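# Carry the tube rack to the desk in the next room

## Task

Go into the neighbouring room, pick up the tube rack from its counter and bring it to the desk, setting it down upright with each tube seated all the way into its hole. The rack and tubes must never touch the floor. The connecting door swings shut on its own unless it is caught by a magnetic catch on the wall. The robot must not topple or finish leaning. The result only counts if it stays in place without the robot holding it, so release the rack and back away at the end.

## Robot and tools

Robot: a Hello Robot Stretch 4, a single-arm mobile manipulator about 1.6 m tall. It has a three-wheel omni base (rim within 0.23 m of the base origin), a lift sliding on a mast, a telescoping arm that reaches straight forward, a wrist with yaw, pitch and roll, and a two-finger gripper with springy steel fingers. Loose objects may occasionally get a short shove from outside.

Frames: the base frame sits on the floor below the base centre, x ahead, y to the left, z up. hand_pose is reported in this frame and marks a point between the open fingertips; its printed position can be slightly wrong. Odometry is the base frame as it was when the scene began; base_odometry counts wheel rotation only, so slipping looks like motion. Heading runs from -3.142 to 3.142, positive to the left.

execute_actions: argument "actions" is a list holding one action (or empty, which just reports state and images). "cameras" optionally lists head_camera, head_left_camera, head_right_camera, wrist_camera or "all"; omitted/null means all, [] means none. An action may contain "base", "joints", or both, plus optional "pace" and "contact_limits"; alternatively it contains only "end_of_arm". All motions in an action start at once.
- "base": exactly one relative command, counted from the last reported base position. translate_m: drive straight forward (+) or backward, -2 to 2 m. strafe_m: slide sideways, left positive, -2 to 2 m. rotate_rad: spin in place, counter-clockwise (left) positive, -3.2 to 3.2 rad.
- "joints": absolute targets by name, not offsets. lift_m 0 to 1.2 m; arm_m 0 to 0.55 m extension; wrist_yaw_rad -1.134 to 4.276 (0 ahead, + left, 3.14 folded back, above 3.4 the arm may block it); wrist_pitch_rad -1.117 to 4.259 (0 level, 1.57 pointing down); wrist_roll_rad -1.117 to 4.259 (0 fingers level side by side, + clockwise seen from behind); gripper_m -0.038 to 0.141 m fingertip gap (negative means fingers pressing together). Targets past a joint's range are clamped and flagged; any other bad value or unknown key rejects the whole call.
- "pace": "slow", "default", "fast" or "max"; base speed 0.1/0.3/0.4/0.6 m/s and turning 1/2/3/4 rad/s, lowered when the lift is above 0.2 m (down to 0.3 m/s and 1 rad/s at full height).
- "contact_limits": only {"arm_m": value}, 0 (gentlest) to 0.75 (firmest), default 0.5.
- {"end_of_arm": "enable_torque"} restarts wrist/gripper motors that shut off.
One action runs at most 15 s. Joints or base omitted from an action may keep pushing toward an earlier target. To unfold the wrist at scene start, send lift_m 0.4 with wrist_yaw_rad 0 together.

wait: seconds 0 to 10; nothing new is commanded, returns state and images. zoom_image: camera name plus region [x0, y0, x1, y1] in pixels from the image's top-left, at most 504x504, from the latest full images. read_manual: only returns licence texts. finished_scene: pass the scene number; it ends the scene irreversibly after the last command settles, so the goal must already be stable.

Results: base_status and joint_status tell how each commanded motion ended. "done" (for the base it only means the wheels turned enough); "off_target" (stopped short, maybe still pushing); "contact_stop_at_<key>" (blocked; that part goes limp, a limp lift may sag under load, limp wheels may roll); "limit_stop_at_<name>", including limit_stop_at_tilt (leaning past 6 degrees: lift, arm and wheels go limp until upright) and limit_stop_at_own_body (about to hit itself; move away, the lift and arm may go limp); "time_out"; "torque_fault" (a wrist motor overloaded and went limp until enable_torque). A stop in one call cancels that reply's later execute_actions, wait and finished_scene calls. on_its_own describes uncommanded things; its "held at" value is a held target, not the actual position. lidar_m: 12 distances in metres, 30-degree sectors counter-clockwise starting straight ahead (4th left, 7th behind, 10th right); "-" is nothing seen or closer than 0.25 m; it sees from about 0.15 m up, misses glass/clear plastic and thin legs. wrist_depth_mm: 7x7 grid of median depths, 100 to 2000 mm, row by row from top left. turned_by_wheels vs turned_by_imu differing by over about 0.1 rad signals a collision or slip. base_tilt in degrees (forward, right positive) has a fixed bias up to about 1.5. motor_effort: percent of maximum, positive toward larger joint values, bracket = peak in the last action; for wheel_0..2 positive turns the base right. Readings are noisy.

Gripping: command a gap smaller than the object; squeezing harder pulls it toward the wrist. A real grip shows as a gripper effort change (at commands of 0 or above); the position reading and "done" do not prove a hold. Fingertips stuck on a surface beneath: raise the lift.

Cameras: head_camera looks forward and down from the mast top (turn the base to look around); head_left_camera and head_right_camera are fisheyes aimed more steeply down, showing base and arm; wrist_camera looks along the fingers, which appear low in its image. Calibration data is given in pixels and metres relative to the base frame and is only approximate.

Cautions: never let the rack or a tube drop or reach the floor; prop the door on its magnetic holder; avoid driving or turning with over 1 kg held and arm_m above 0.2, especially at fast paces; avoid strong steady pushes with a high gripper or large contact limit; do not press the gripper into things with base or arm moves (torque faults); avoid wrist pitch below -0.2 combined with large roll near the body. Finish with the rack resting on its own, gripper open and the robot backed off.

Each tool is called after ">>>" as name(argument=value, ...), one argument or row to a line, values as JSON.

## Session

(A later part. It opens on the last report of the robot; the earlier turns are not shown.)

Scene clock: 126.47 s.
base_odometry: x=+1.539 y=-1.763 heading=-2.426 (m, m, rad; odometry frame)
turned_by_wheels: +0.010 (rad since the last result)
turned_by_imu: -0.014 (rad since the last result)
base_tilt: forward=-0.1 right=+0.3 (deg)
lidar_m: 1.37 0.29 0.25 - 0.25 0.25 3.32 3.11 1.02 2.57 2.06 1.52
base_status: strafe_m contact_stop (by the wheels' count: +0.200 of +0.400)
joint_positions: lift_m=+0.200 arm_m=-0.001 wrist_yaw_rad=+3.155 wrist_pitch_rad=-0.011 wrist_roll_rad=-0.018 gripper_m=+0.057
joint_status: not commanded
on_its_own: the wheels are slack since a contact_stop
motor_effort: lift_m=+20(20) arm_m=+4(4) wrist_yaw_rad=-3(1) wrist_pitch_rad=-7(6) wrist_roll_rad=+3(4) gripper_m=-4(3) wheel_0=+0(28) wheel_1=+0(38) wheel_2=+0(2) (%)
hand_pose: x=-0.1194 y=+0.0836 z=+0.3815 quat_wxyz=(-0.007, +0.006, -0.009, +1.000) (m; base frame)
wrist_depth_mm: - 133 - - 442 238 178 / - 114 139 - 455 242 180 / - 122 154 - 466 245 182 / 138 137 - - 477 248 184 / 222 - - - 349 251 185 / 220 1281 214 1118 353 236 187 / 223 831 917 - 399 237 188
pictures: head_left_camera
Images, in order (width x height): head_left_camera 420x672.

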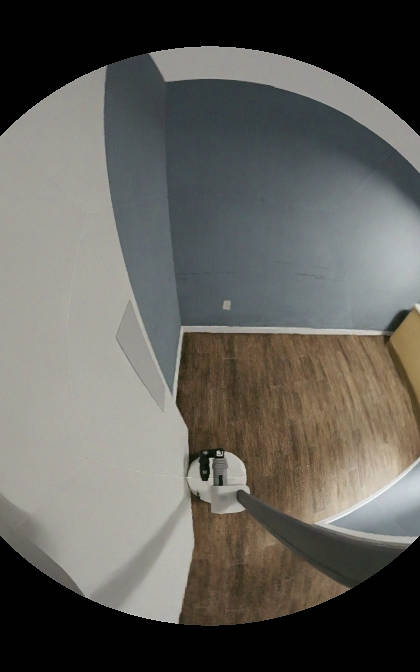

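>>> execute_actions(
  actions=[
    {"base":{"strafe_m":-0.1}},
  ],
  cameras=[],
)

>>> execute_actions(
  actions=[
    {"base":{"translate_m":0.45}},
  ],
  cameras=[],
)

>>> execute_actions(
  actions=[
    {"base":{"strafe_m":-0.5}},
  ],
  cameras=[],
)

>>> execute_actions(
  actions=[
    {"base":{"rotate_rad":-1.59},"joints":{"lift_m":0.9,"wrist_yaw_rad":0,"gripper_m":0.14}},
  ],
  cameras=[],
)

>>> execute_actions(
  actions=[
    {"base":{"translate_m":1.55},"pace":"fast"},
  ],
  cameras=["head_camera","wrist_camera"],
)

Scene clock: 132.87 s.
base_odometry: x=+1.473 y=-1.688 heading=-2.426 (m, m, rad; odometry frame)
turned_by_wheels: +0.000 (rad since the last result)
turned_by_imu: +0.002 (rad since the last result)
base_tilt: forward=+0.0 right=+0.1 (deg)
lidar_m: 1.46 0.44 0.29 0.27 0.28 0.41 1.84 0.95 0.93 2.62 2.08 1.52
base_status: done
joint_positions: lift_m=+0.200 arm_m=-0.001 wrist_yaw_rad=+3.155 wrist_pitch_rad=-0.011 wrist_roll_rad=-0.018 gripper_m=+0.057
joint_status: not commanded
motor_effort: lift_m=+20(20) arm_m=+4(4) wrist_yaw_rad=-2(2) wrist_pitch_rad=-6(6) wrist_roll_rad=+3(3) gripper_m=-3(5) wheel_0=+1(6) wheel_1=-1(9) wheel_2=+0(1) (%)
hand_pose: x=-0.1194 y=+0.0836 z=+0.3815 quat_wxyz=(-0.007, +0.006, -0.009, +1.000) (m; base frame)
wrist_depth_mm: - 133 - - 1708 427 314 / - 114 139 - 1756 439 310 / - 121 154 - 1921 445 314 / 138 137 - - 1921 445 315 / 221 - - - 627 452 319 / 220 1281 215 1118 647 427 319 / 223 831 931 - 723 430 324
pictures: none
No camera images: the call's "cameras" was empty. Leave "cameras" out to get every camera's image.

Scene clock: 135.87 s.
base_odometry: x=+1.134 y=-1.983 heading=-2.426 (m, m, rad; odometry frame)
turned_by_wheels: +0.000 (rad since the last result)
turned_by_imu: +0.000 (rad since the last result)
base_tilt: forward=-0.1 right=+0.1 (deg)
lidar_m: 0.98 0.62 0.46 0.29 0.30 0.43 1.06 1.29 1.56 2.68 1.47 1.07
base_status: done
joint_positions: lift_m=+0.200 arm_m=-0.001 wrist_yaw_rad=+3.155 wrist_pitch_rad=-0.011 wrist_roll_rad=-0.018 gripper_m=+0.057
joint_status: not commanded
motor_effort: lift_m=+20(20) arm_m=+4(4) wrist_yaw_rad=-2(2) wrist_pitch_rad=-6(5) wrist_roll_rad=+3(3) gripper_m=-3(4) wheel_0=+3(14) wheel_1=+3(9) wheel_2=-1(11) (%)
hand_pose: x=-0.1194 y=+0.0836 z=+0.3815 quat_wxyz=(-0.007, +0.006, -0.009, +1.000) (m; base frame)
wrist_depth_mm: - 133 - - 878 469 336 / - 114 139 - 904 480 340 / - 121 154 - 917 484 343 / 138 137 - - 931 492 345 / 222 - - - 683 496 349 / 220 1281 215 1118 699 466 349 / 223 831 917 - 778 469 353
pictures: none
No camera images: the call's "cameras" was empty. Leave "cameras" out to get every camera's image.

Scene clock: 138.87 s.
base_odometry: x=+0.806 y=-1.606 heading=-2.426 (m, m, rad; odometry frame)
turned_by_wheels: +0.000 (rad since the last result)
turned_by_imu: +0.003 (rad since the last result)
base_tilt: forward=-0.2 right=+0.2 (deg)
lidar_m: 1.00 1.06 0.96 0.78 0.83 1.10 1.08 1.10 1.54 2.17 1.43 1.05
base_status: done
joint_positions: lift_m=+0.200 arm_m=-0.001 wrist_yaw_rad=+3.155 wrist_pitch_rad=-0.011 wrist_roll_rad=-0.018 gripper_m=+0.057
joint_status: not commanded
motor_effort: lift_m=+20(20) arm_m=+4(4) wrist_yaw_rad=-2(2) wrist_pitch_rad=-6(6) wrist_roll_rad=+4(3) gripper_m=-5(3) wheel_0=+4(8) wheel_1=+0(8) wheel_2=+0(0) (%)
hand_pose: x=-0.1194 y=+0.0836 z=+0.3815 quat_wxyz=(-0.007, +0.006, -0.009, +1.000) (m; base frame)
wrist_depth_mm: - 132 1182 - - 1921 991 / - 114 139 - - 1983 1008 / - 121 154 - - 1983 1008 / 138 137 1205 - - - 1025 / 222 1205 1205 - 1756 1756 1025 / 220 1229 214 1118 1025 1138 1025 / 223 831 917 - 854 778 809
pictures: none
No camera images: the call's "cameras" was empty. Leave "cameras" out to get every camera's image.

Scene clock: 142.47 s.
base_odometry: x=+0.806 y=-1.606 heading=+2.268 (m, m, rad; odometry frame)
turned_by_wheels: -1.589 (rad since the last result)
turned_by_imu: -1.570 (rad since the last result)
base_tilt: forward=-0.2 right=+0.2 (deg)
lidar_m: 2.16 1.47 1.05 1.00 1.07 0.98 0.78 0.80 1.09 1.08 1.09 1.53
base_status: done
joint_positions: lift_m=+0.900 arm_m=-0.001 wrist_yaw_rad=+0.000 wrist_pitch_rad=-0.011 wrist_roll_rad=-0.018 gripper_m=+0.140
joint_status: all done
motor_effort: lift_m=+23(23) arm_m=+4(4) wrist_yaw_rad=-4(7) wrist_pitch_rad=-5(5) wrist_roll_rad=+3(2) gripper_m=+1(0) wheel_0=+4(9) wheel_1=+3(8) wheel_2=+1(10) (%)
hand_pose: x=+0.4587 y=-0.0873 z=+1.0813 quat_wxyz=(+1.000, -0.009, -0.006, +0.000) (m; base frame)
wrist_depth_mm: 1618 - - - - - 1397 / 1576 - - - - - 1430 / 1576 - - - - - 1430 / 1537 - - - - - 1430 / 1537 - 1983 - 1983 1756 1499 / 1537 1863 - 161 - 1863 1464 / 1537 - - - - - 1464
pictures: none
No camera images: the call's "cameras" was empty. Leave "cameras" out to get every camera's image.

Scene clock: 147.93 s.
base_odometry: x=-0.190 y=-0.418 heading=+2.269 (m, m, rad; odometry frame)
turned_by_wheels: +0.000 (rad since the last result)
turned_by_imu: -0.004 (rad since the last result)
base_tilt: forward=-0.3 right=+0.3 (deg)
lidar_m: 0.60 0.63 0.87 1.00 1.06 1.46 2.34 1.54 1.11 1.05 0.91 0.62
base_status: done
joint_positions: lift_m=+0.900 arm_m=-0.001 wrist_yaw_rad=+0.000 wrist_pitch_rad=-0.011 wrist_roll_rad=-0.018 gripper_m=+0.140
joint_status: not commanded
motor_effort: lift_m=+22(23) arm_m=+4(4) wrist_yaw_rad=-3(4) wrist_pitch_rad=-7(6) wrist_roll_rad=+4(2) gripper_m=+0(1) wheel_0=+3(8) wheel_1=+2(5) wheel_2=+0(13) (%)
hand_pose: x=+0.4587 y=-0.0874 z=+1.0814 quat_wxyz=(+1.000, -0.009, -0.006, +0.000) (m; base frame)
wrist_depth_mm: 991 1008 1008 991 991 1008 991 / 1008 1025 1008 1008 1008 991 1008 / 1025 1025 1008 1025 1008 1008 1025 / 1025 1025 1025 1025 1042 1025 1008 / 1042 1042 1042 1025 1042 759 917 / 654 549 539 161 500 500 559 / 449 442 466 - 433 415 413
pictures: head_camera, wrist_camera
camera_calibration (this result's frames):
wrist_camera: T_world_to_cam=[[-0.0190892, -0.999511, -0.0247483, -0.0553629], [-0.0453669, 0.0255932, -0.998642, 1.14455], [0.998788, -0.0179405, -0.0458333, -0.181664], [0, 0, 0, 1]] pos_world=[0.232311, -0.0878878, 1.1333]
Images, in order (width x height): head_camera 420x560, wrist_camera 616x392.

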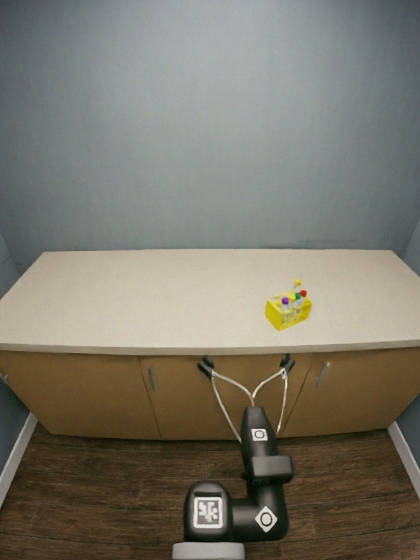

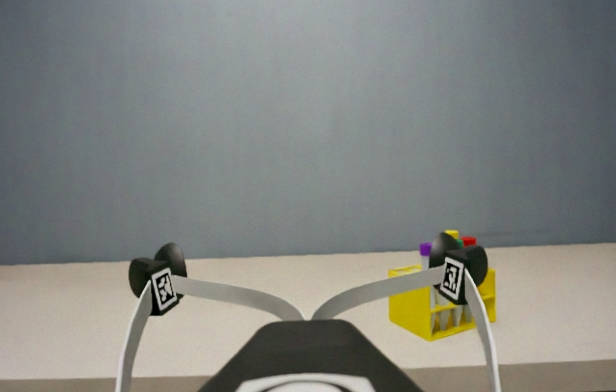

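>>> execute_actions(
  actions=[
    {"base":{"rotate_rad":0.55}},
  ],
  cameras=[],
)

>>> execute_actions(
  actions=[
    {"base":{"translate_m":-0.2}},
  ],
  cameras=[],
)

>>> execute_actions(
  actions=[
    {"base":{"strafe_m":-0.59}},
  ],
  cameras=["head_camera","wrist_camera"],
)

Scene clock: 155.97 s.
base_odometry: x=-0.190 y=-0.418 heading=+2.818 (m, m, rad; odometry frame)
turned_by_wheels: +0.549 (rad since the last result)
turned_by_imu: +0.545 (rad since the last result)
base_tilt: forward=-0.2 right=+0.2 (deg)
lidar_m: 0.61 0.86 0.99 1.04 1.50 2.34 1.46 1.10 1.07 0.89 0.64 0.60
base_status: done
joint_positions: lift_m=+0.900 arm_m=-0.001 wrist_yaw_rad=+0.000 wrist_pitch_rad=-0.011 wrist_roll_rad=-0.018 gripper_m=+0.140
joint_status: not commanded
motor_effort: lift_m=+22(22) arm_m=+4(4) wrist_yaw_rad=-3(3) wrist_pitch_rad=-4(7) wrist_roll_rad=+3(2) gripper_m=-1(1) wheel_0=-4(12) wheel_1=-3(9) wheel_2=-2(8) (%)
hand_pose: x=+0.4587 y=-0.0874 z=+1.0814 quat_wxyz=(+1.000, -0.009, -0.006, +0.000) (m; base frame)
wrist_depth_mm: 891 1078 1281 1138 991 891 809 / 878 1060 1281 1160 1025 904 820 / 878 1060 1336 1182 1025 917 831 / 878 1078 1308 1182 1025 917 831 / 878 1008 1229 1060 1008 842 820 / 878 676 569 161 544 530 569 / 891 707 621 - 430 413 404
pictures: none
No camera images: the call's "cameras" was empty. Leave "cameras" out to get every camera's image.

Scene clock: 158.03 s.
base_odometry: x=-0.001 y=-0.482 heading=+2.817 (m, m, rad; odometry frame)
turned_by_wheels: +0.000 (rad since the last result)
turned_by_imu: +0.001 (rad since the last result)
base_tilt: forward=-0.2 right=+0.2 (deg)
lidar_m: 0.80 1.14 1.12 1.17 1.64 2.16 1.36 0.99 0.96 1.01 0.82 0.78
base_status: done
joint_positions: lift_m=+0.900 arm_m=-0.001 wrist_yaw_rad=+0.000 wrist_pitch_rad=-0.011 wrist_roll_rad=-0.018 gripper_m=+0.140
joint_status: not commanded
motor_effort: lift_m=+22(22) arm_m=+4(4) wrist_yaw_rad=-3(3) wrist_pitch_rad=-5(6) wrist_roll_rad=+4(3) gripper_m=+1(1) wheel_0=-4(7) wheel_1=-3(7) wheel_2=+2(12) (%)
hand_pose: x=+0.4587 y=-0.0874 z=+1.0814 quat_wxyz=(+1.000, -0.009, -0.006, +0.000) (m; base frame)
wrist_depth_mm: 976 1182 1464 1336 1182 1042 931 / 976 1182 1499 1366 1182 1060 946 / 976 1182 1499 1366 1205 1060 960 / 960 1182 1537 1397 1229 1078 976 / 960 1098 1098 1060 1008 842 931 / 976 946 798 161 585 539 564 / 976 1060 878 - 597 544 480
pictures: none
No camera images: the call's "cameras" was empty. Leave "cameras" out to get every camera's image.

Scene clock: 161.33 s.
base_odometry: x=+0.187 y=+0.078 heading=+2.817 (m, m, rad; odometry frame)
turned_by_wheels: +0.000 (rad since the last result)
turned_by_imu: +0.002 (rad since the last result)
base_tilt: forward=-0.3 right=+0.2 (deg)
lidar_m: 0.48 0.72 1.62 1.71 2.38 2.42 0.65 0.47 0.45 0.44 0.48 0.45
base_status: done
joint_positions: lift_m=+0.900 arm_m=-0.001 wrist_yaw_rad=+0.000 wrist_pitch_rad=-0.011 wrist_roll_rad=-0.018 gripper_m=+0.140
joint_status: not commanded
motor_effort: lift_m=+22(22) arm_m=+4(4) wrist_yaw_rad=-3(3) wrist_pitch_rad=-5(5) wrist_roll_rad=+4(4) gripper_m=-1(0) wheel_0=+2(6) wheel_1=-2(7) wheel_2=+0(1) (%)
hand_pose: x=+0.4587 y=-0.0874 z=+1.0814 quat_wxyz=(+1.000, -0.009, -0.006, +0.000) (m; base frame)
wrist_depth_mm: 1430 1430 1160 976 878 768 699 / 1397 1397 1182 1008 878 798 715 / 1397 1430 1205 1025 891 788 715 / 1430 1464 1229 1025 904 798 715 / 1205 1160 1098 976 891 768 732 / 654 549 452 161 544 535 564 / 615 473 455 - 433 413 404
pictures: head_camera, wrist_camera
camera_calibration (this result's frames):
wrist_camera: T_world_to_cam=[[-0.0191168, -0.999511, -0.0247482, -0.0553577], [-0.0453662, 0.0255943, -0.998642, 1.14457], [0.998787, -0.0179681, -0.0458333, -0.181663], [0, 0, 0, 1]] pos_world=[0.23231, -0.0878895, 1.13332]
Images, in order (width x height): head_camera 420x560, wrist_camera 616x392.

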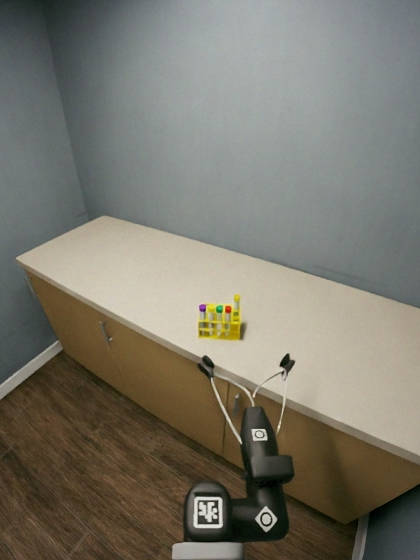

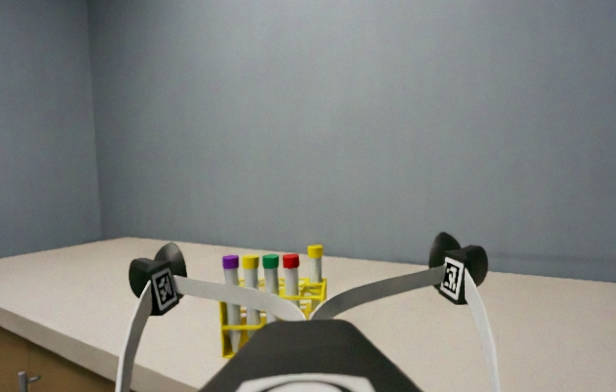

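>>> execute_actions(
  actions=[
    {"base":{"strafe_m":0.04},"joints":{"lift_m":0.78,"arm_m":0.08}},
  ],
  cameras=["wrist_camera"],
)

Scene clock: 166.80 s.
base_odometry: x=+0.175 y=+0.040 heading=+2.817 (m, m, rad; odometry frame)
turned_by_wheels: +0.000 (rad since the last result)
turned_by_imu: +0.002 (rad since the last result)
base_tilt: forward=-0.2 right=+0.3 (deg)
lidar_m: 0.52 0.76 1.58 1.69 2.33 2.40 0.67 0.49 0.48 0.47 0.52 0.49
base_status: done
joint_positions: lift_m=+0.780 arm_m=+0.079 wrist_yaw_rad=+0.000 wrist_pitch_rad=-0.011 wrist_roll_rad=-0.018 gripper_m=+0.140
joint_status: all done
motor_effort: lift_m=+17(23) arm_m=+7(7) wrist_yaw_rad=-2(2) wrist_pitch_rad=-4(5) wrist_roll_rad=+3(4) gripper_m=+3(3) wheel_0=-2(12) wheel_1=+2(13) wheel_2=+0(1) (%)
hand_pose: x=+0.5382 y=-0.0874 z=+0.9617 quat_wxyz=(+1.000, -0.009, -0.006, +0.000) (m; base frame)
wrist_depth_mm: 1366 1308 1098 946 820 732 668 / 1336 1336 1118 960 831 741 661 / 1336 1336 1138 946 842 750 683 / 1308 1366 1118 368 831 741 676 / 549 521 433 366 452 382 418 / 500 359 287 161 248 241 257 / 517 394 342 - 214 198 185
pictures: wrist_camera
camera_calibration (this result's frames):
wrist_camera: T_world_to_cam=[[-0.0191769, -0.99951, -0.0247482, -0.0567835], [-0.0453641, 0.0255971, -0.998643, 1.0287], [0.998786, -0.0180282, -0.0458327, -0.266575], [0, 0, 0, 1]] pos_world=[0.311828, -0.0878932, 1.01368]
Images, in order (width x height): wrist_camera 616x392.

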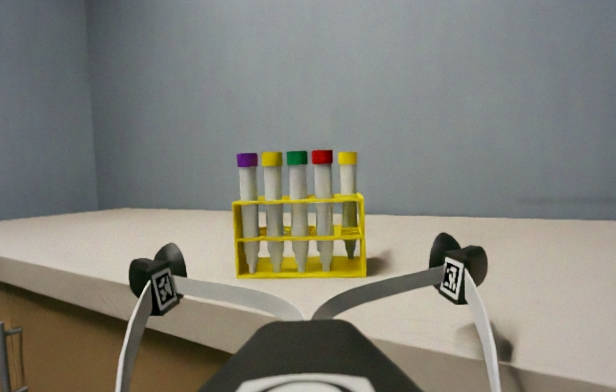

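>>> execute_actions(
  actions=[
    {"base":{"strafe_m":0.008},"pace":"slow"},
  ],
  cameras=[],
)

>>> execute_actions(
  actions=[
    {"joints":{"arm_m":0.25},"pace":"slow"},
  ],
  cameras=["wrist_camera"],
)

>>> execute_actions(
  actions=[
    {"joints":{"gripper_m":0.06}},
  ],
  cameras=[],
)

>>> execute_actions(
  actions=[
    {"joints":{"lift_m":0.85},"pace":"slow"},
  ],
  cameras=["wrist_camera"],
)

Scene clock: 172.17 s.
base_odometry: x=+0.172 y=+0.032 heading=+2.817 (m, m, rad; odometry frame)
turned_by_wheels: +0.000 (rad since the last result)
turned_by_imu: +0.001 (rad since the last result)
base_tilt: forward=-0.2 right=+0.2 (deg)
lidar_m: 0.53 0.77 1.56 1.65 2.32 2.40 0.69 0.50 0.48 0.50 0.51 0.50
base_status: done
joint_positions: lift_m=+0.780 arm_m=+0.079 wrist_yaw_rad=+0.000 wrist_pitch_rad=-0.011 wrist_roll_rad=-0.018 gripper_m=+0.140
joint_status: not commanded
motor_effort: lift_m=+18(17) arm_m=+7(7) wrist_yaw_rad=-2(3) wrist_pitch_rad=-6(6) wrist_roll_rad=+3(3) gripper_m=-3(1) wheel_0=-5(5) wheel_1=+2(7) wheel_2=+0(1) (%)
hand_pose: x=+0.5382 y=-0.0874 z=+0.9617 quat_wxyz=(+1.000, -0.009, -0.006, +0.000) (m; base frame)
wrist_depth_mm: 1366 1336 1098 946 831 732 661 / 1336 1366 1118 960 831 741 668 / 1336 1366 1138 931 842 750 683 / 1281 1366 1118 433 820 741 683 / 549 525 433 364 402 382 421 / 521 366 293 161 248 241 256 / 530 399 351 - 215 201 185
pictures: none
No camera images: the call's "cameras" was empty. Leave "cameras" out to get every camera's image.

Scene clock: 175.17 s.
base_odometry: x=+0.172 y=+0.032 heading=+2.817 (m, m, rad; odometry frame)
turned_by_wheels: +0.000 (rad since the last result)
turned_by_imu: +0.001 (rad since the last result)
base_tilt: forward=-0.2 right=+0.2 (deg)
lidar_m: 0.54 0.73 1.58 1.65 2.32 2.41 0.68 0.50 0.49 0.51 0.52 0.50
base_status: not commanded
joint_positions: lift_m=+0.780 arm_m=+0.249 wrist_yaw_rad=+0.000 wrist_pitch_rad=-0.011 wrist_roll_rad=-0.018 gripper_m=+0.140
joint_status: all done
motor_effort: lift_m=+18(18) arm_m=+7(6) wrist_yaw_rad=-3(2) wrist_pitch_rad=-5(7) wrist_roll_rad=+3(3) gripper_m=-1(1) wheel_0=-5(5) wheel_1=+2(2) wheel_2=+0(0) (%)
hand_pose: x=+0.7082 y=-0.0874 z=+0.9617 quat_wxyz=(+1.000, -0.009, -0.006, +0.000) (m; base frame)
wrist_depth_mm: 1255 1098 917 778 683 615 554 / 1255 1118 917 788 691 615 559 / 1281 1138 891 200 676 615 564 / 1229 1118 201 200 668 627 564 / 539 517 202 202 213 377 418 / 294 245 204 161 215 238 255 / 202 198 202 - 191 185 182
pictures: wrist_camera
camera_calibration (this result's frames):
wrist_camera: T_world_to_cam=[[-0.0191774, -0.99951, -0.0247482, -0.0535238], [-0.0453641, 0.0255971, -0.998643, 1.03641], [0.998786, -0.0180287, -0.0458328, -0.436339], [0, 0, 0, 1]] pos_world=[0.481799, -0.0878932, 1.01368]
Images, in order (width x height): wrist_camera 616x392.

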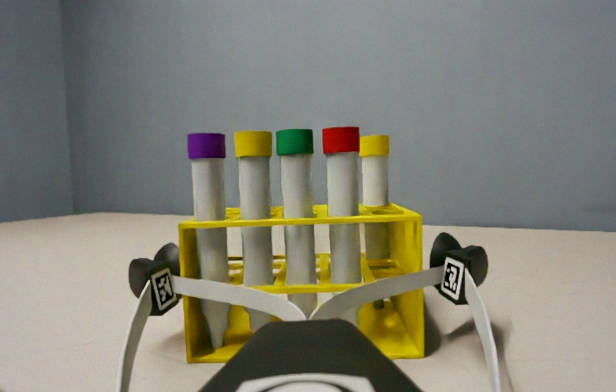

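Scene clock: 176.97 s.
base_odometry: x=+0.172 y=+0.032 heading=+2.817 (m, m, rad; odometry frame)
turned_by_wheels: +0.000 (rad since the last result)
turned_by_imu: +0.001 (rad since the last result)
base_tilt: forward=-0.3 right=+0.2 (deg)
lidar_m: 0.55 0.77 1.58 1.65 2.33 2.42 0.69 0.51 0.49 0.52 0.50 0.49
base_status: not commanded
joint_positions: lift_m=+0.780 arm_m=+0.249 wrist_yaw_rad=+0.000 wrist_pitch_rad=-0.011 wrist_roll_rad=-0.018 gripper_m=+0.061
joint_status: all done
motor_effort: lift_m=+17(18) arm_m=+7(7) wrist_yaw_rad=-3(3) wrist_pitch_rad=-6(6) wrist_roll_rad=+3(4) gripper_m=-28(29) wheel_0=-5(5) wheel_1=+2(2) wheel_2=+0(0) (%)
hand_pose: x=+0.7082 y=-0.0874 z=+0.9617 quat_wxyz=(+1.000, -0.009, -0.006, +0.000) (m; base frame)
wrist_depth_mm: 1255 1098 917 778 683 603 554 / 1281 1098 931 788 691 609 559 / 1281 1138 180 182 676 621 559 / 1229 1118 180 185 232 627 564 / 535 512 181 185 196 430 415 / 294 177 182 183 179 185 253 / 190 199 183 - 183 185 186
pictures: none
No camera images: the call's "cameras" was empty. Leave "cameras" out to get every camera's image.

Scene clock: 178.43 s.
base_odometry: x=+0.172 y=+0.032 heading=+2.817 (m, m, rad; odometry frame)
turned_by_wheels: +0.000 (rad since the last result)
turned_by_imu: +0.001 (rad since the last result)
base_tilt: forward=-0.1 right=+0.2 (deg)
lidar_m: 0.54 0.76 1.57 1.66 2.32 2.42 0.69 0.50 0.49 0.51 0.52 0.49
base_status: not commanded
joint_positions: lift_m=+0.850 arm_m=+0.249 wrist_yaw_rad=+0.000 wrist_pitch_rad=-0.011 wrist_roll_rad=-0.018 gripper_m=+0.061
joint_status: all done
motor_effort: lift_m=+23(25) arm_m=+7(7) wrist_yaw_rad=-2(3) wrist_pitch_rad=-8(9) wrist_roll_rad=+3(3) gripper_m=-30(28) wheel_0=-5(5) wheel_1=+2(2) wheel_2=+0(0) (%)
hand_pose: x=+0.7082 y=-0.0874 z=+1.0310 quat_wxyz=(+1.000, -0.009, -0.005, +0.000) (m; base frame)
wrist_depth_mm: 1229 1098 904 778 683 609 554 / 1255 1118 917 788 691 615 559 / 1255 1118 182 182 668 621 559 / 1255 1138 182 185 233 627 564 / 904 866 182 185 196 615 564 / 496 177 182 183 179 185 427 / 322 336 189 - 198 314 306
pictures: wrist_camera
camera_calibration (this result's frames):
wrist_camera: T_world_to_cam=[[-0.0191978, -0.99951, -0.0247321, -0.0518113], [-0.0461913, 0.0255969, -0.998605, 1.10613], [0.998748, -0.0180286, -0.0466601, -0.432299], [0, 0, 0, 1]] pos_world=[0.481857, -0.0878932, 1.08314]
Images, in order (width x height): wrist_camera 616x392.

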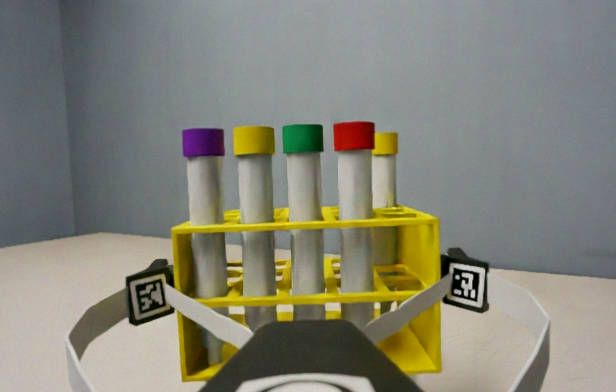

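>>> execute_actions(
  actions=[
    {"base":{"rotate_rad":-0.55},"joints":{"arm_m":0},"pace":"slow"},
  ],
  cameras=[],
)

>>> execute_actions(
  actions=[
    {"base":{"strafe_m":0.56}},
  ],
  cameras=[],
)

>>> execute_actions(
  actions=[
    {"base":{"translate_m":-1.66}},
  ],
  cameras=[],
)

>>> execute_actions(
  actions=[
    {"base":{"rotate_rad":-1.59},"pace":"slow"},
  ],
  cameras=[],
)

>>> execute_actions(
  actions=[
    {"base":{"strafe_m":-0.4}},
  ],
  cameras=["head_camera"],
)

Scene clock: 190.43 s.
base_odometry: x=+0.172 y=+0.032 heading=+2.268 (m, m, rad; odometry frame)
turned_by_wheels: -0.549 (rad since the last result)
turned_by_imu: -0.538 (rad since the last result)
base_tilt: forward=-0.1 right=+0.2 (deg)
lidar_m: 0.39 0.51 0.75 1.57 1.65 2.27 2.42 0.73 0.50 0.47 0.50 0.49
base_status: done
joint_positions: lift_m=+0.850 arm_m=+0.001 wrist_yaw_rad=+0.000 wrist_pitch_rad=-0.011 wrist_roll_rad=-0.018 gripper_m=+0.061
joint_status: all done
motor_effort: lift_m=+23(23) arm_m=-7(7) wrist_yaw_rad=-3(3) wrist_pitch_rad=-8(8) wrist_roll_rad=+4(2) gripper_m=-31(29) wheel_0=+6(10) wheel_1=+5(5) wheel_2=+4(9) (%)
hand_pose: x=+0.4606 y=-0.0875 z=+1.0310 quat_wxyz=(+1.000, -0.009, -0.005, +0.000) (m; base frame)
wrist_depth_mm: 891 891 891 878 878 854 603 / 891 904 904 891 904 866 609 / 904 917 181 183 904 891 603 / 904 917 181 183 238 891 609 / 917 878 182 185 196 788 615 / 504 177 183 183 179 185 469 / 327 342 189 - 198 319 309
pictures: none
No camera images: the call's "cameras" was empty. Leave "cameras" out to get every camera's image.

Scene clock: 193.63 s.
base_odometry: x=-0.257 y=-0.327 heading=+2.268 (m, m, rad; odometry frame)
turned_by_wheels: +0.000 (rad since the last result)
turned_by_imu: +0.000 (rad since the last result)
base_tilt: forward=-0.3 right=+0.2 (deg)
lidar_m: 0.39 0.53 0.71 0.99 1.05 1.46 2.46 1.50 1.09 1.03 0.75 0.51
base_status: done
joint_positions: lift_m=+0.850 arm_m=+0.001 wrist_yaw_rad=+0.000 wrist_pitch_rad=-0.010 wrist_roll_rad=-0.018 gripper_m=+0.061
joint_status: not commanded
motor_effort: lift_m=+22(23) arm_m=-7(7) wrist_yaw_rad=-2(2) wrist_pitch_rad=-9(10) wrist_roll_rad=+3(3) gripper_m=-30(28) wheel_0=-2(13) wheel_1=+2(11) wheel_2=+0(3) (%)
hand_pose: x=+0.4606 y=-0.0874 z=+1.0311 quat_wxyz=(+1.000, -0.009, -0.005, +0.000) (m; base frame)
wrist_depth_mm: 891 891 891 891 878 878 891 / 891 891 904 904 891 891 891 / 904 891 180 181 891 904 904 / 917 904 181 183 237 904 917 / 917 878 182 184 220 732 707 / 504 177 182 183 179 185 433 / 325 340 190 - 198 317 309
pictures: none
No camera images: the call's "cameras" was empty. Leave "cameras" out to get every camera's image.

Scene clock: 200.63 s.
base_odometry: x=+0.808 y=-1.600 heading=+2.267 (m, m, rad; odometry frame)
turned_by_wheels: -0.001 (rad since the last result)
turned_by_imu: +0.009 (rad since the last result)
base_tilt: forward=-0.2 right=+0.1 (deg)
lidar_m: 0.41 1.47 1.06 1.01 1.07 1.00 0.79 0.82 1.09 1.06 1.10 0.48
base_status: done
joint_positions: lift_m=+0.850 arm_m=+0.001 wrist_yaw_rad=+0.000 wrist_pitch_rad=-0.010 wrist_roll_rad=-0.018 gripper_m=+0.061
joint_status: not commanded
motor_effort: lift_m=+22(22) arm_m=-7(7) wrist_yaw_rad=-3(2) wrist_pitch_rad=-7(7) wrist_roll_rad=+3(4) gripper_m=-28(28) wheel_0=-3(7) wheel_1=-3(9) wheel_2=-1(11) (%)
hand_pose: x=+0.4606 y=-0.0874 z=+1.0311 quat_wxyz=(+1.000, -0.009, -0.005, +0.000) (m; base frame)
wrist_depth_mm: 1618 - - - - - 1397 / 1618 - - - - - 1430 / 1537 - 180 183 - - 1430 / 1576 - 181 184 238 1983 1430 / 1576 1983 182 184 198 1921 1430 / 1499 177 182 183 179 185 1397 / 1464 - 189 - 198 1863 1430
pictures: none
No camera images: the call's "cameras" was empty. Leave "cameras" out to get every camera's image.

Scene clock: 203.50 s.
base_odometry: x=+0.808 y=-1.600 heading=+0.678 (m, m, rad; odometry frame)
turned_by_wheels: -1.589 (rad since the last result)
turned_by_imu: -1.570 (rad since the last result)
base_tilt: forward=-0.2 right=+0.1 (deg)
lidar_m: 0.40 1.08 1.49 2.15 1.49 1.06 1.02 1.05 0.97 0.79 0.82 0.47
base_status: done
joint_positions: lift_m=+0.850 arm_m=+0.001 wrist_yaw_rad=+0.000 wrist_pitch_rad=-0.010 wrist_roll_rad=-0.018 gripper_m=+0.061
joint_status: not commanded
motor_effort: lift_m=+22(22) arm_m=-7(7) wrist_yaw_rad=-3(3) wrist_pitch_rad=-10(9) wrist_roll_rad=+4(3) gripper_m=-30(29) wheel_0=+4(7) wheel_1=+3(12) wheel_2=+2(7) (%)
hand_pose: x=+0.4606 y=-0.0874 z=+1.0311 quat_wxyz=(+1.000, -0.009, -0.005, +0.000) (m; base frame)
wrist_depth_mm: 820 820 - - - 1708 1182 / 820 831 - - - 1756 1229 / 820 831 180 183 - 1756 1205 / 842 842 181 185 234 1808 1205 / 854 854 182 185 196 1618 1255 / 854 177 182 183 179 186 1205 / 866 854 190 - 199 1808 1008
pictures: none
No camera images: the call's "cameras" was empty. Leave "cameras" out to get every camera's image.

Scene clock: 206.17 s.
base_odometry: x=+1.059 y=-1.912 heading=+0.678 (m, m, rad; odometry frame)
turned_by_wheels: +0.000 (rad since the last result)
turned_by_imu: +0.003 (rad since the last result)
base_tilt: forward=-0.2 right=+0.2 (deg)
lidar_m: 0.40 1.22 1.49 2.55 1.47 1.04 1.01 0.81 0.57 0.41 0.41 0.48
base_status: done
joint_positions: lift_m=+0.850 arm_m=+0.001 wrist_yaw_rad=+0.000 wrist_pitch_rad=-0.010 wrist_roll_rad=-0.018 gripper_m=+0.061
joint_status: not commanded
motor_effort: lift_m=+22(22) arm_m=-7(6) wrist_yaw_rad=-3(2) wrist_pitch_rad=-9(10) wrist_roll_rad=+3(3) gripper_m=-29(28) wheel_0=+3(11) wheel_1=+0(14) wheel_2=+0(1) (%)
hand_pose: x=+0.4606 y=-0.0874 z=+1.0311 quat_wxyz=(+1.000, -0.009, -0.005, +0.000) (m; base frame)
wrist_depth_mm: - - - - 1808 569 415 / - - - - 1863 580 424 / - - 180 - 788 585 427 / - - 181 188 233 597 430 / - - 182 186 196 530 433 / 960 177 182 183 178 185 418 / 904 - 189 - 199 615 418
pictures: head_camera
Images, in order (width x height): head_camera 420x560.

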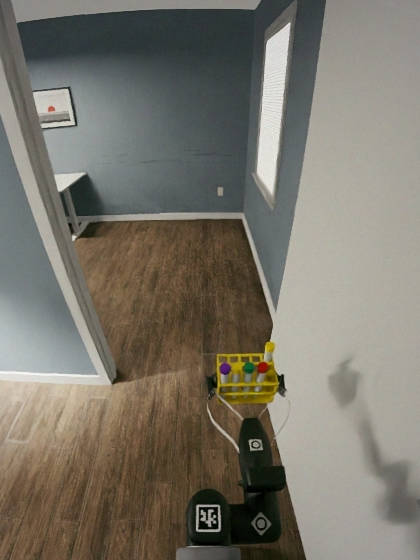

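Shift left a bit.

>>> execute_actions(
  actions=[
    {"base":{"strafe_m":0.08}},
  ],
  cameras=[],
)

>>> execute_actions(
  actions=[
    {"base":{"translate_m":2.0}},
  ],
  cameras=[],
)

>>> execute_actions(
  actions=[
    {"base":{"strafe_m":1.8}},
  ],
  cameras=["head_camera"],
)

Scene clock: 212.70 s.
base_odometry: x=+1.009 y=-1.850 heading=+0.678 (m, m, rad; odometry frame)
turned_by_wheels: +0.000 (rad since the last result)
turned_by_imu: +0.002 (rad since the last result)
base_tilt: forward=-0.1 right=+0.3 (deg)
lidar_m: 0.37 1.18 1.49 2.48 1.48 1.07 0.99 0.94 0.66 0.48 0.49 0.49
base_status: done
joint_positions: lift_m=+0.850 arm_m=+0.001 wrist_yaw_rad=+0.000 wrist_pitch_rad=-0.010 wrist_roll_rad=-0.018 gripper_m=+0.061
joint_status: not commanded
motor_effort: lift_m=+22(22) arm_m=-7(6) wrist_yaw_rad=-3(2) wrist_pitch_rad=-7(8) wrist_roll_rad=+2(4) gripper_m=-29(30) wheel_0=-2(14) wheel_1=+1(13) wheel_2=+0(0) (%)
hand_pose: x=+0.4606 y=-0.0874 z=+1.0311 quat_wxyz=(+1.000, -0.009, -0.005, +0.000) (m; base frame)
wrist_depth_mm: 917 - - - - 715 521 / 878 - - - - 723 525 / 878 - 179 182 1756 732 530 / 878 - 180 184 236 741 535 / 878 - 181 184 197 661 539 / 866 177 182 183 178 180 521 / 854 - 189 - 198 768 525
pictures: none
No camera images: the call's "cameras" was empty. Leave "cameras" out to get every camera's image.

Scene clock: 220.87 s.
base_odometry: x=+2.565 y=-0.594 heading=+0.679 (m, m, rad; odometry frame)
turned_by_wheels: +0.000 (rad since the last result)
turned_by_imu: -0.005 (rad since the last result)
base_tilt: forward=-0.1 right=+0.3 (deg)
lidar_m: 0.40 1.75 1.80 3.11 1.14 0.96 2.87 0.89 0.60 0.56 0.55 0.47
base_status: done
joint_positions: lift_m=+0.850 arm_m=+0.001 wrist_yaw_rad=+0.000 wrist_pitch_rad=-0.010 wrist_roll_rad=-0.018 gripper_m=+0.061
joint_status: not commanded
motor_effort: lift_m=+22(22) arm_m=-6(6) wrist_yaw_rad=-2(2) wrist_pitch_rad=-9(8) wrist_roll_rad=+3(3) gripper_m=-28(31) wheel_0=+3(12) wheel_1=+3(11) wheel_2=+1(12) (%)
hand_pose: x=+0.4606 y=-0.0874 z=+1.0311 quat_wxyz=(+1.000, -0.009, -0.005, +0.000) (m; base frame)
wrist_depth_mm: 1430 1430 1464 1464 1464 1008 683 / 1464 1464 1464 1464 1464 1008 691 / 1464 1464 180 181 1430 1042 699 / 1464 1464 180 185 235 1042 699 / 1499 1499 182 184 198 917 707 / 1537 177 183 183 179 185 668 / 1499 1499 189 - 199 1078 707
pictures: none
No camera images: the call's "cameras" was empty. Leave "cameras" out to get every camera's image.

Scene clock: 228.20 s.
base_odometry: x=+1.435 y=+0.807 heading=+0.679 (m, m, rad; odometry frame)
turned_by_wheels: +0.000 (rad since the last result)
turned_by_imu: -0.002 (rad since the last result)
base_tilt: forward=-0.2 right=+0.2 (deg)
lidar_m: 0.40 0.89 1.19 1.33 1.21 0.85 0.80 0.85 1.20 2.37 2.44 0.47
base_status: done
joint_positions: lift_m=+0.850 arm_m=+0.001 wrist_yaw_rad=+0.000 wrist_pitch_rad=-0.010 wrist_roll_rad=-0.018 gripper_m=+0.061
joint_status: not commanded
motor_effort: lift_m=+22(22) arm_m=-7(7) wrist_yaw_rad=-3(2) wrist_pitch_rad=-9(8) wrist_roll_rad=+3(3) gripper_m=-27(32) wheel_0=-3(10) wheel_1=+2(11) wheel_2=+0(2) (%)
hand_pose: x=+0.4606 y=-0.0874 z=+1.0311 quat_wxyz=(+1.000, -0.009, -0.005, +0.000) (m; base frame)
wrist_depth_mm: 1397 1430 1397 1397 1430 1430 1464 / 1397 1430 1397 1430 1397 1430 1430 / 1430 1397 180 182 1464 1430 1464 / 1430 1430 181 183 232 1464 1499 / 1464 1430 182 185 196 1464 1499 / 1060 177 182 183 179 185 1499 / 683 723 190 - 199 1499 1499
pictures: head_camera
Images, in order (width x height): head_camera 420x560.

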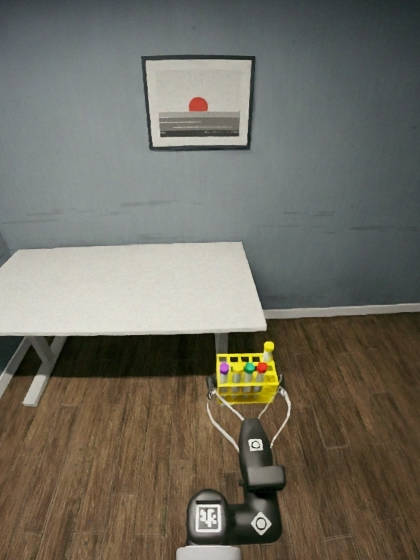

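>>> execute_actions(
  actions=[
    {"base":{"strafe_m":0.5}},
  ],
  cameras=[],
)

>>> execute_actions(
  actions=[
    {"base":{"translate_m":0.4},"joints":{"arm_m":0.2,"lift_m":0.67}},
  ],
  cameras=["head_camera"],
)

Scene clock: 233.77 s.
base_odometry: x=+1.121 y=+1.196 heading=+0.679 (m, m, rad; odometry frame)
turned_by_wheels: +0.000 (rad since the last result)
turned_by_imu: +0.001 (rad since the last result)
base_tilt: forward=-0.1 right=+0.2 (deg)
lidar_m: 0.38 0.86 0.88 0.81 0.86 0.88 0.82 0.88 1.16 2.87 2.42 0.49
base_status: done
joint_positions: lift_m=+0.850 arm_m=+0.001 wrist_yaw_rad=+0.000 wrist_pitch_rad=-0.010 wrist_roll_rad=-0.018 gripper_m=+0.061
joint_status: not commanded
motor_effort: lift_m=+22(22) arm_m=-7(6) wrist_yaw_rad=-3(2) wrist_pitch_rad=-9(12) wrist_roll_rad=+3(3) gripper_m=-30(30) wheel_0=-4(10) wheel_1=+3(11) wheel_2=+0(1) (%)
hand_pose: x=+0.4606 y=-0.0874 z=+1.0311 quat_wxyz=(+1.000, -0.009, -0.005, +0.000) (m; base frame)
wrist_depth_mm: 1366 1397 1397 1397 1366 1397 1397 / 1397 1397 1397 1397 1397 1430 1464 / 1397 1397 181 183 1430 1430 1430 / 1366 1430 181 186 237 1464 1464 / 1336 1430 182 185 196 1464 1464 / 1060 177 183 183 179 181 931 / 699 723 190 - 199 715 741
pictures: none
No camera images: the call's "cameras" was empty. Leave "cameras" out to get every camera's image.

Scene clock: 236.60 s.
base_odometry: x=+1.432 y=+1.447 heading=+0.679 (m, m, rad; odometry frame)
turned_by_wheels: +0.000 (rad since the last result)
turned_by_imu: +0.000 (rad since the last result)
base_tilt: forward=-0.1 right=+0.2 (deg)
lidar_m: 0.45 0.46 0.64 0.84 0.87 1.19 1.23 1.27 1.74 2.83 0.67 0.48
base_status: done
joint_positions: lift_m=+0.670 arm_m=+0.199 wrist_yaw_rad=+0.000 wrist_pitch_rad=-0.010 wrist_roll_rad=-0.018 gripper_m=+0.061
joint_status: all done
motor_effort: lift_m=+18(24) arm_m=+7(6) wrist_yaw_rad=-3(2) wrist_pitch_rad=-7(7) wrist_roll_rad=+3(4) gripper_m=-30(29) wheel_0=+4(9) wheel_1=+2(7) wheel_2=-1(9) (%)
hand_pose: x=+0.6582 y=-0.0874 z=+0.8514 quat_wxyz=(+1.000, -0.009, -0.005, +0.000) (m; base frame)
wrist_depth_mm: 798 798 809 809 820 820 831 / 809 809 820 831 820 831 831 / 809 820 181 183 831 842 842 / 820 831 180 186 233 842 854 / 831 831 182 185 196 768 741 / 530 177 183 183 179 185 455 / 342 357 189 - 199 334 325
pictures: head_camera
Images, in order (width x height): head_camera 420x560.

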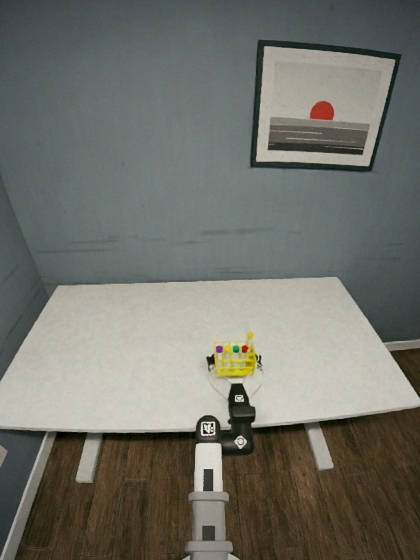

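Same height as before.

>>> execute_actions(
  actions=[
    {"joints":{"lift_m":0.592},"pace":"slow"},
  ],
  cameras=[],
)

>>> execute_actions(
  actions=[
    {"joints":{"gripper_m":0.14}},
  ],
  cameras=[],
)

>>> execute_actions(
  actions=[
    {"joints":{"arm_m":0.0},"pace":"slow"},
  ],
  cameras=["wrist_camera"],
)

>>> zoom_image(
  camera="wrist_camera",
  region=[200,120,420,300],
)

Scene clock: 242.73 s.
base_odometry: x=+1.432 y=+1.447 heading=+0.679 (m, m, rad; odometry frame)
turned_by_wheels: +0.000 (rad since the last result)
turned_by_imu: +0.003 (rad since the last result)
base_tilt: forward=-0.1 right=+0.2 (deg)
lidar_m: 0.46 0.47 0.63 0.84 0.88 1.19 1.23 1.27 1.74 2.83 0.68 0.52
base_status: not commanded
joint_positions: lift_m=+0.592 arm_m=+0.199 wrist_yaw_rad=+0.000 wrist_pitch_rad=-0.012 wrist_roll_rad=-0.018 gripper_m=+0.061
joint_status: all done
motor_effort: lift_m=+16(14) arm_m=+7(7) wrist_yaw_rad=-3(3) wrist_pitch_rad=-6(8) wrist_roll_rad=+3(2) gripper_m=-29(30) wheel_0=+4(4) wheel_1=+1(2) wheel_2=-1(1) (%)
hand_pose: x=+0.6582 y=-0.0874 z=+0.7739 quat_wxyz=(+1.000, -0.009, -0.006, +0.000) (m; base frame)
wrist_depth_mm: 798 809 798 820 820 820 831 / 809 809 809 831 831 831 831 / 820 820 181 182 831 842 842 / 820 831 181 186 237 842 854 / 554 539 182 185 198 445 430 / 303 177 183 183 178 185 263 / 196 205 184 - 183 191 193
pictures: none
No camera images: the call's "cameras" was empty. Leave "cameras" out to get every camera's image.

Scene clock: 244.53 s.
base_odometry: x=+1.432 y=+1.447 heading=+0.679 (m, m, rad; odometry frame)
turned_by_wheels: +0.000 (rad since the last result)
turned_by_imu: +0.001 (rad since the last result)
base_tilt: forward=+0.0 right=+0.0 (deg)
lidar_m: 0.46 0.45 0.62 0.84 0.89 1.20 1.22 1.29 1.72 2.83 0.68 0.50
base_status: not commanded
joint_positions: lift_m=+0.592 arm_m=+0.199 wrist_yaw_rad=+0.000 wrist_pitch_rad=-0.012 wrist_roll_rad=-0.018 gripper_m=+0.140
joint_status: all done
motor_effort: lift_m=+16(16) arm_m=+7(7) wrist_yaw_rad=-2(2) wrist_pitch_rad=-5(6) wrist_roll_rad=+3(4) gripper_m=-1(29) wheel_0=+4(4) wheel_1=+2(2) wheel_2=-1(1) (%)
hand_pose: x=+0.6582 y=-0.0874 z=+0.7740 quat_wxyz=(+1.000, -0.009, -0.006, +0.000) (m; base frame)
wrist_depth_mm: 798 809 809 809 809 820 820 / 809 809 820 820 831 820 831 / 798 820 820 820 831 831 842 / 831 831 207 204 257 842 842 / 559 535 204 205 223 392 430 / 303 254 204 161 225 247 263 / 208 204 202 - 198 191 189
pictures: none
No camera images: the call's "cameras" was empty. Leave "cameras" out to get every camera's image.

Scene clock: 247.83 s.
base_odometry: x=+1.432 y=+1.447 heading=+0.679 (m, m, rad; odometry frame)
turned_by_wheels: +0.000 (rad since the last result)
turned_by_imu: +0.001 (rad since the last result)
base_tilt: forward=-0.1 right=+0.2 (deg)
lidar_m: 0.46 0.46 0.61 0.83 0.88 1.17 1.23 1.28 1.73 2.83 0.70 0.52
base_status: not commanded
joint_positions: lift_m=+0.592 arm_m=+0.001 wrist_yaw_rad=+0.000 wrist_pitch_rad=-0.012 wrist_roll_rad=-0.018 gripper_m=+0.140
joint_status: all done
motor_effort: lift_m=+17(17) arm_m=-7(8) wrist_yaw_rad=-3(3) wrist_pitch_rad=-7(5) wrist_roll_rad=+4(3) gripper_m=+0(1) wheel_0=+4(4) wheel_1=+2(2) wheel_2=-1(1) (%)
hand_pose: x=+0.4606 y=-0.0874 z=+0.7739 quat_wxyz=(+1.000, -0.009, -0.006, +0.000) (m; base frame)
wrist_depth_mm: 991 991 991 1008 1025 1025 1008 / 991 1008 1025 1008 1008 1008 1025 / 1025 1008 1025 1025 1025 1042 1042 / 1025 1025 1025 407 1025 1042 1042 / 564 535 504 407 466 392 436 / 306 255 250 161 254 249 265 / 239 241 242 - 654 1078 691
pictures: wrist_camera
camera_calibration (this result's frames):
wrist_camera: T_world_to_cam=[[-0.0191686, -0.99951, -0.0247468, -0.0629257], [-0.0450469, 0.0255896, -0.998657, 0.837427], [0.998801, -0.018028, -0.0455154, -0.197942], [0, 0, 0, 1]] pos_world=[0.234222, -0.0878928, 0.825736]
Images, in order (width x height): wrist_camera 616x392.

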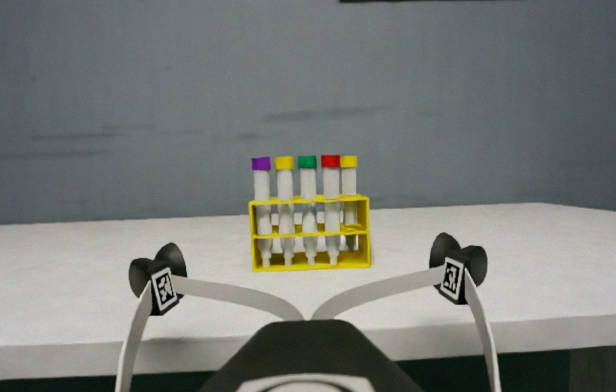

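Region (200, 120, 420, 300) of wrist_camera's 616x392 image, scaled by 2.291; it fills the top 412 rows of this view, and the rest is white.

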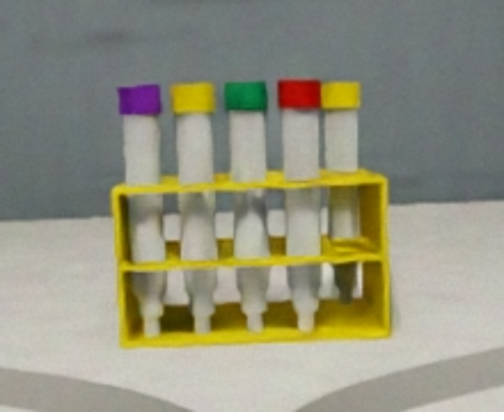

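>>> finished_scene(
  scene=2,
)

The scene is finished: the task was done.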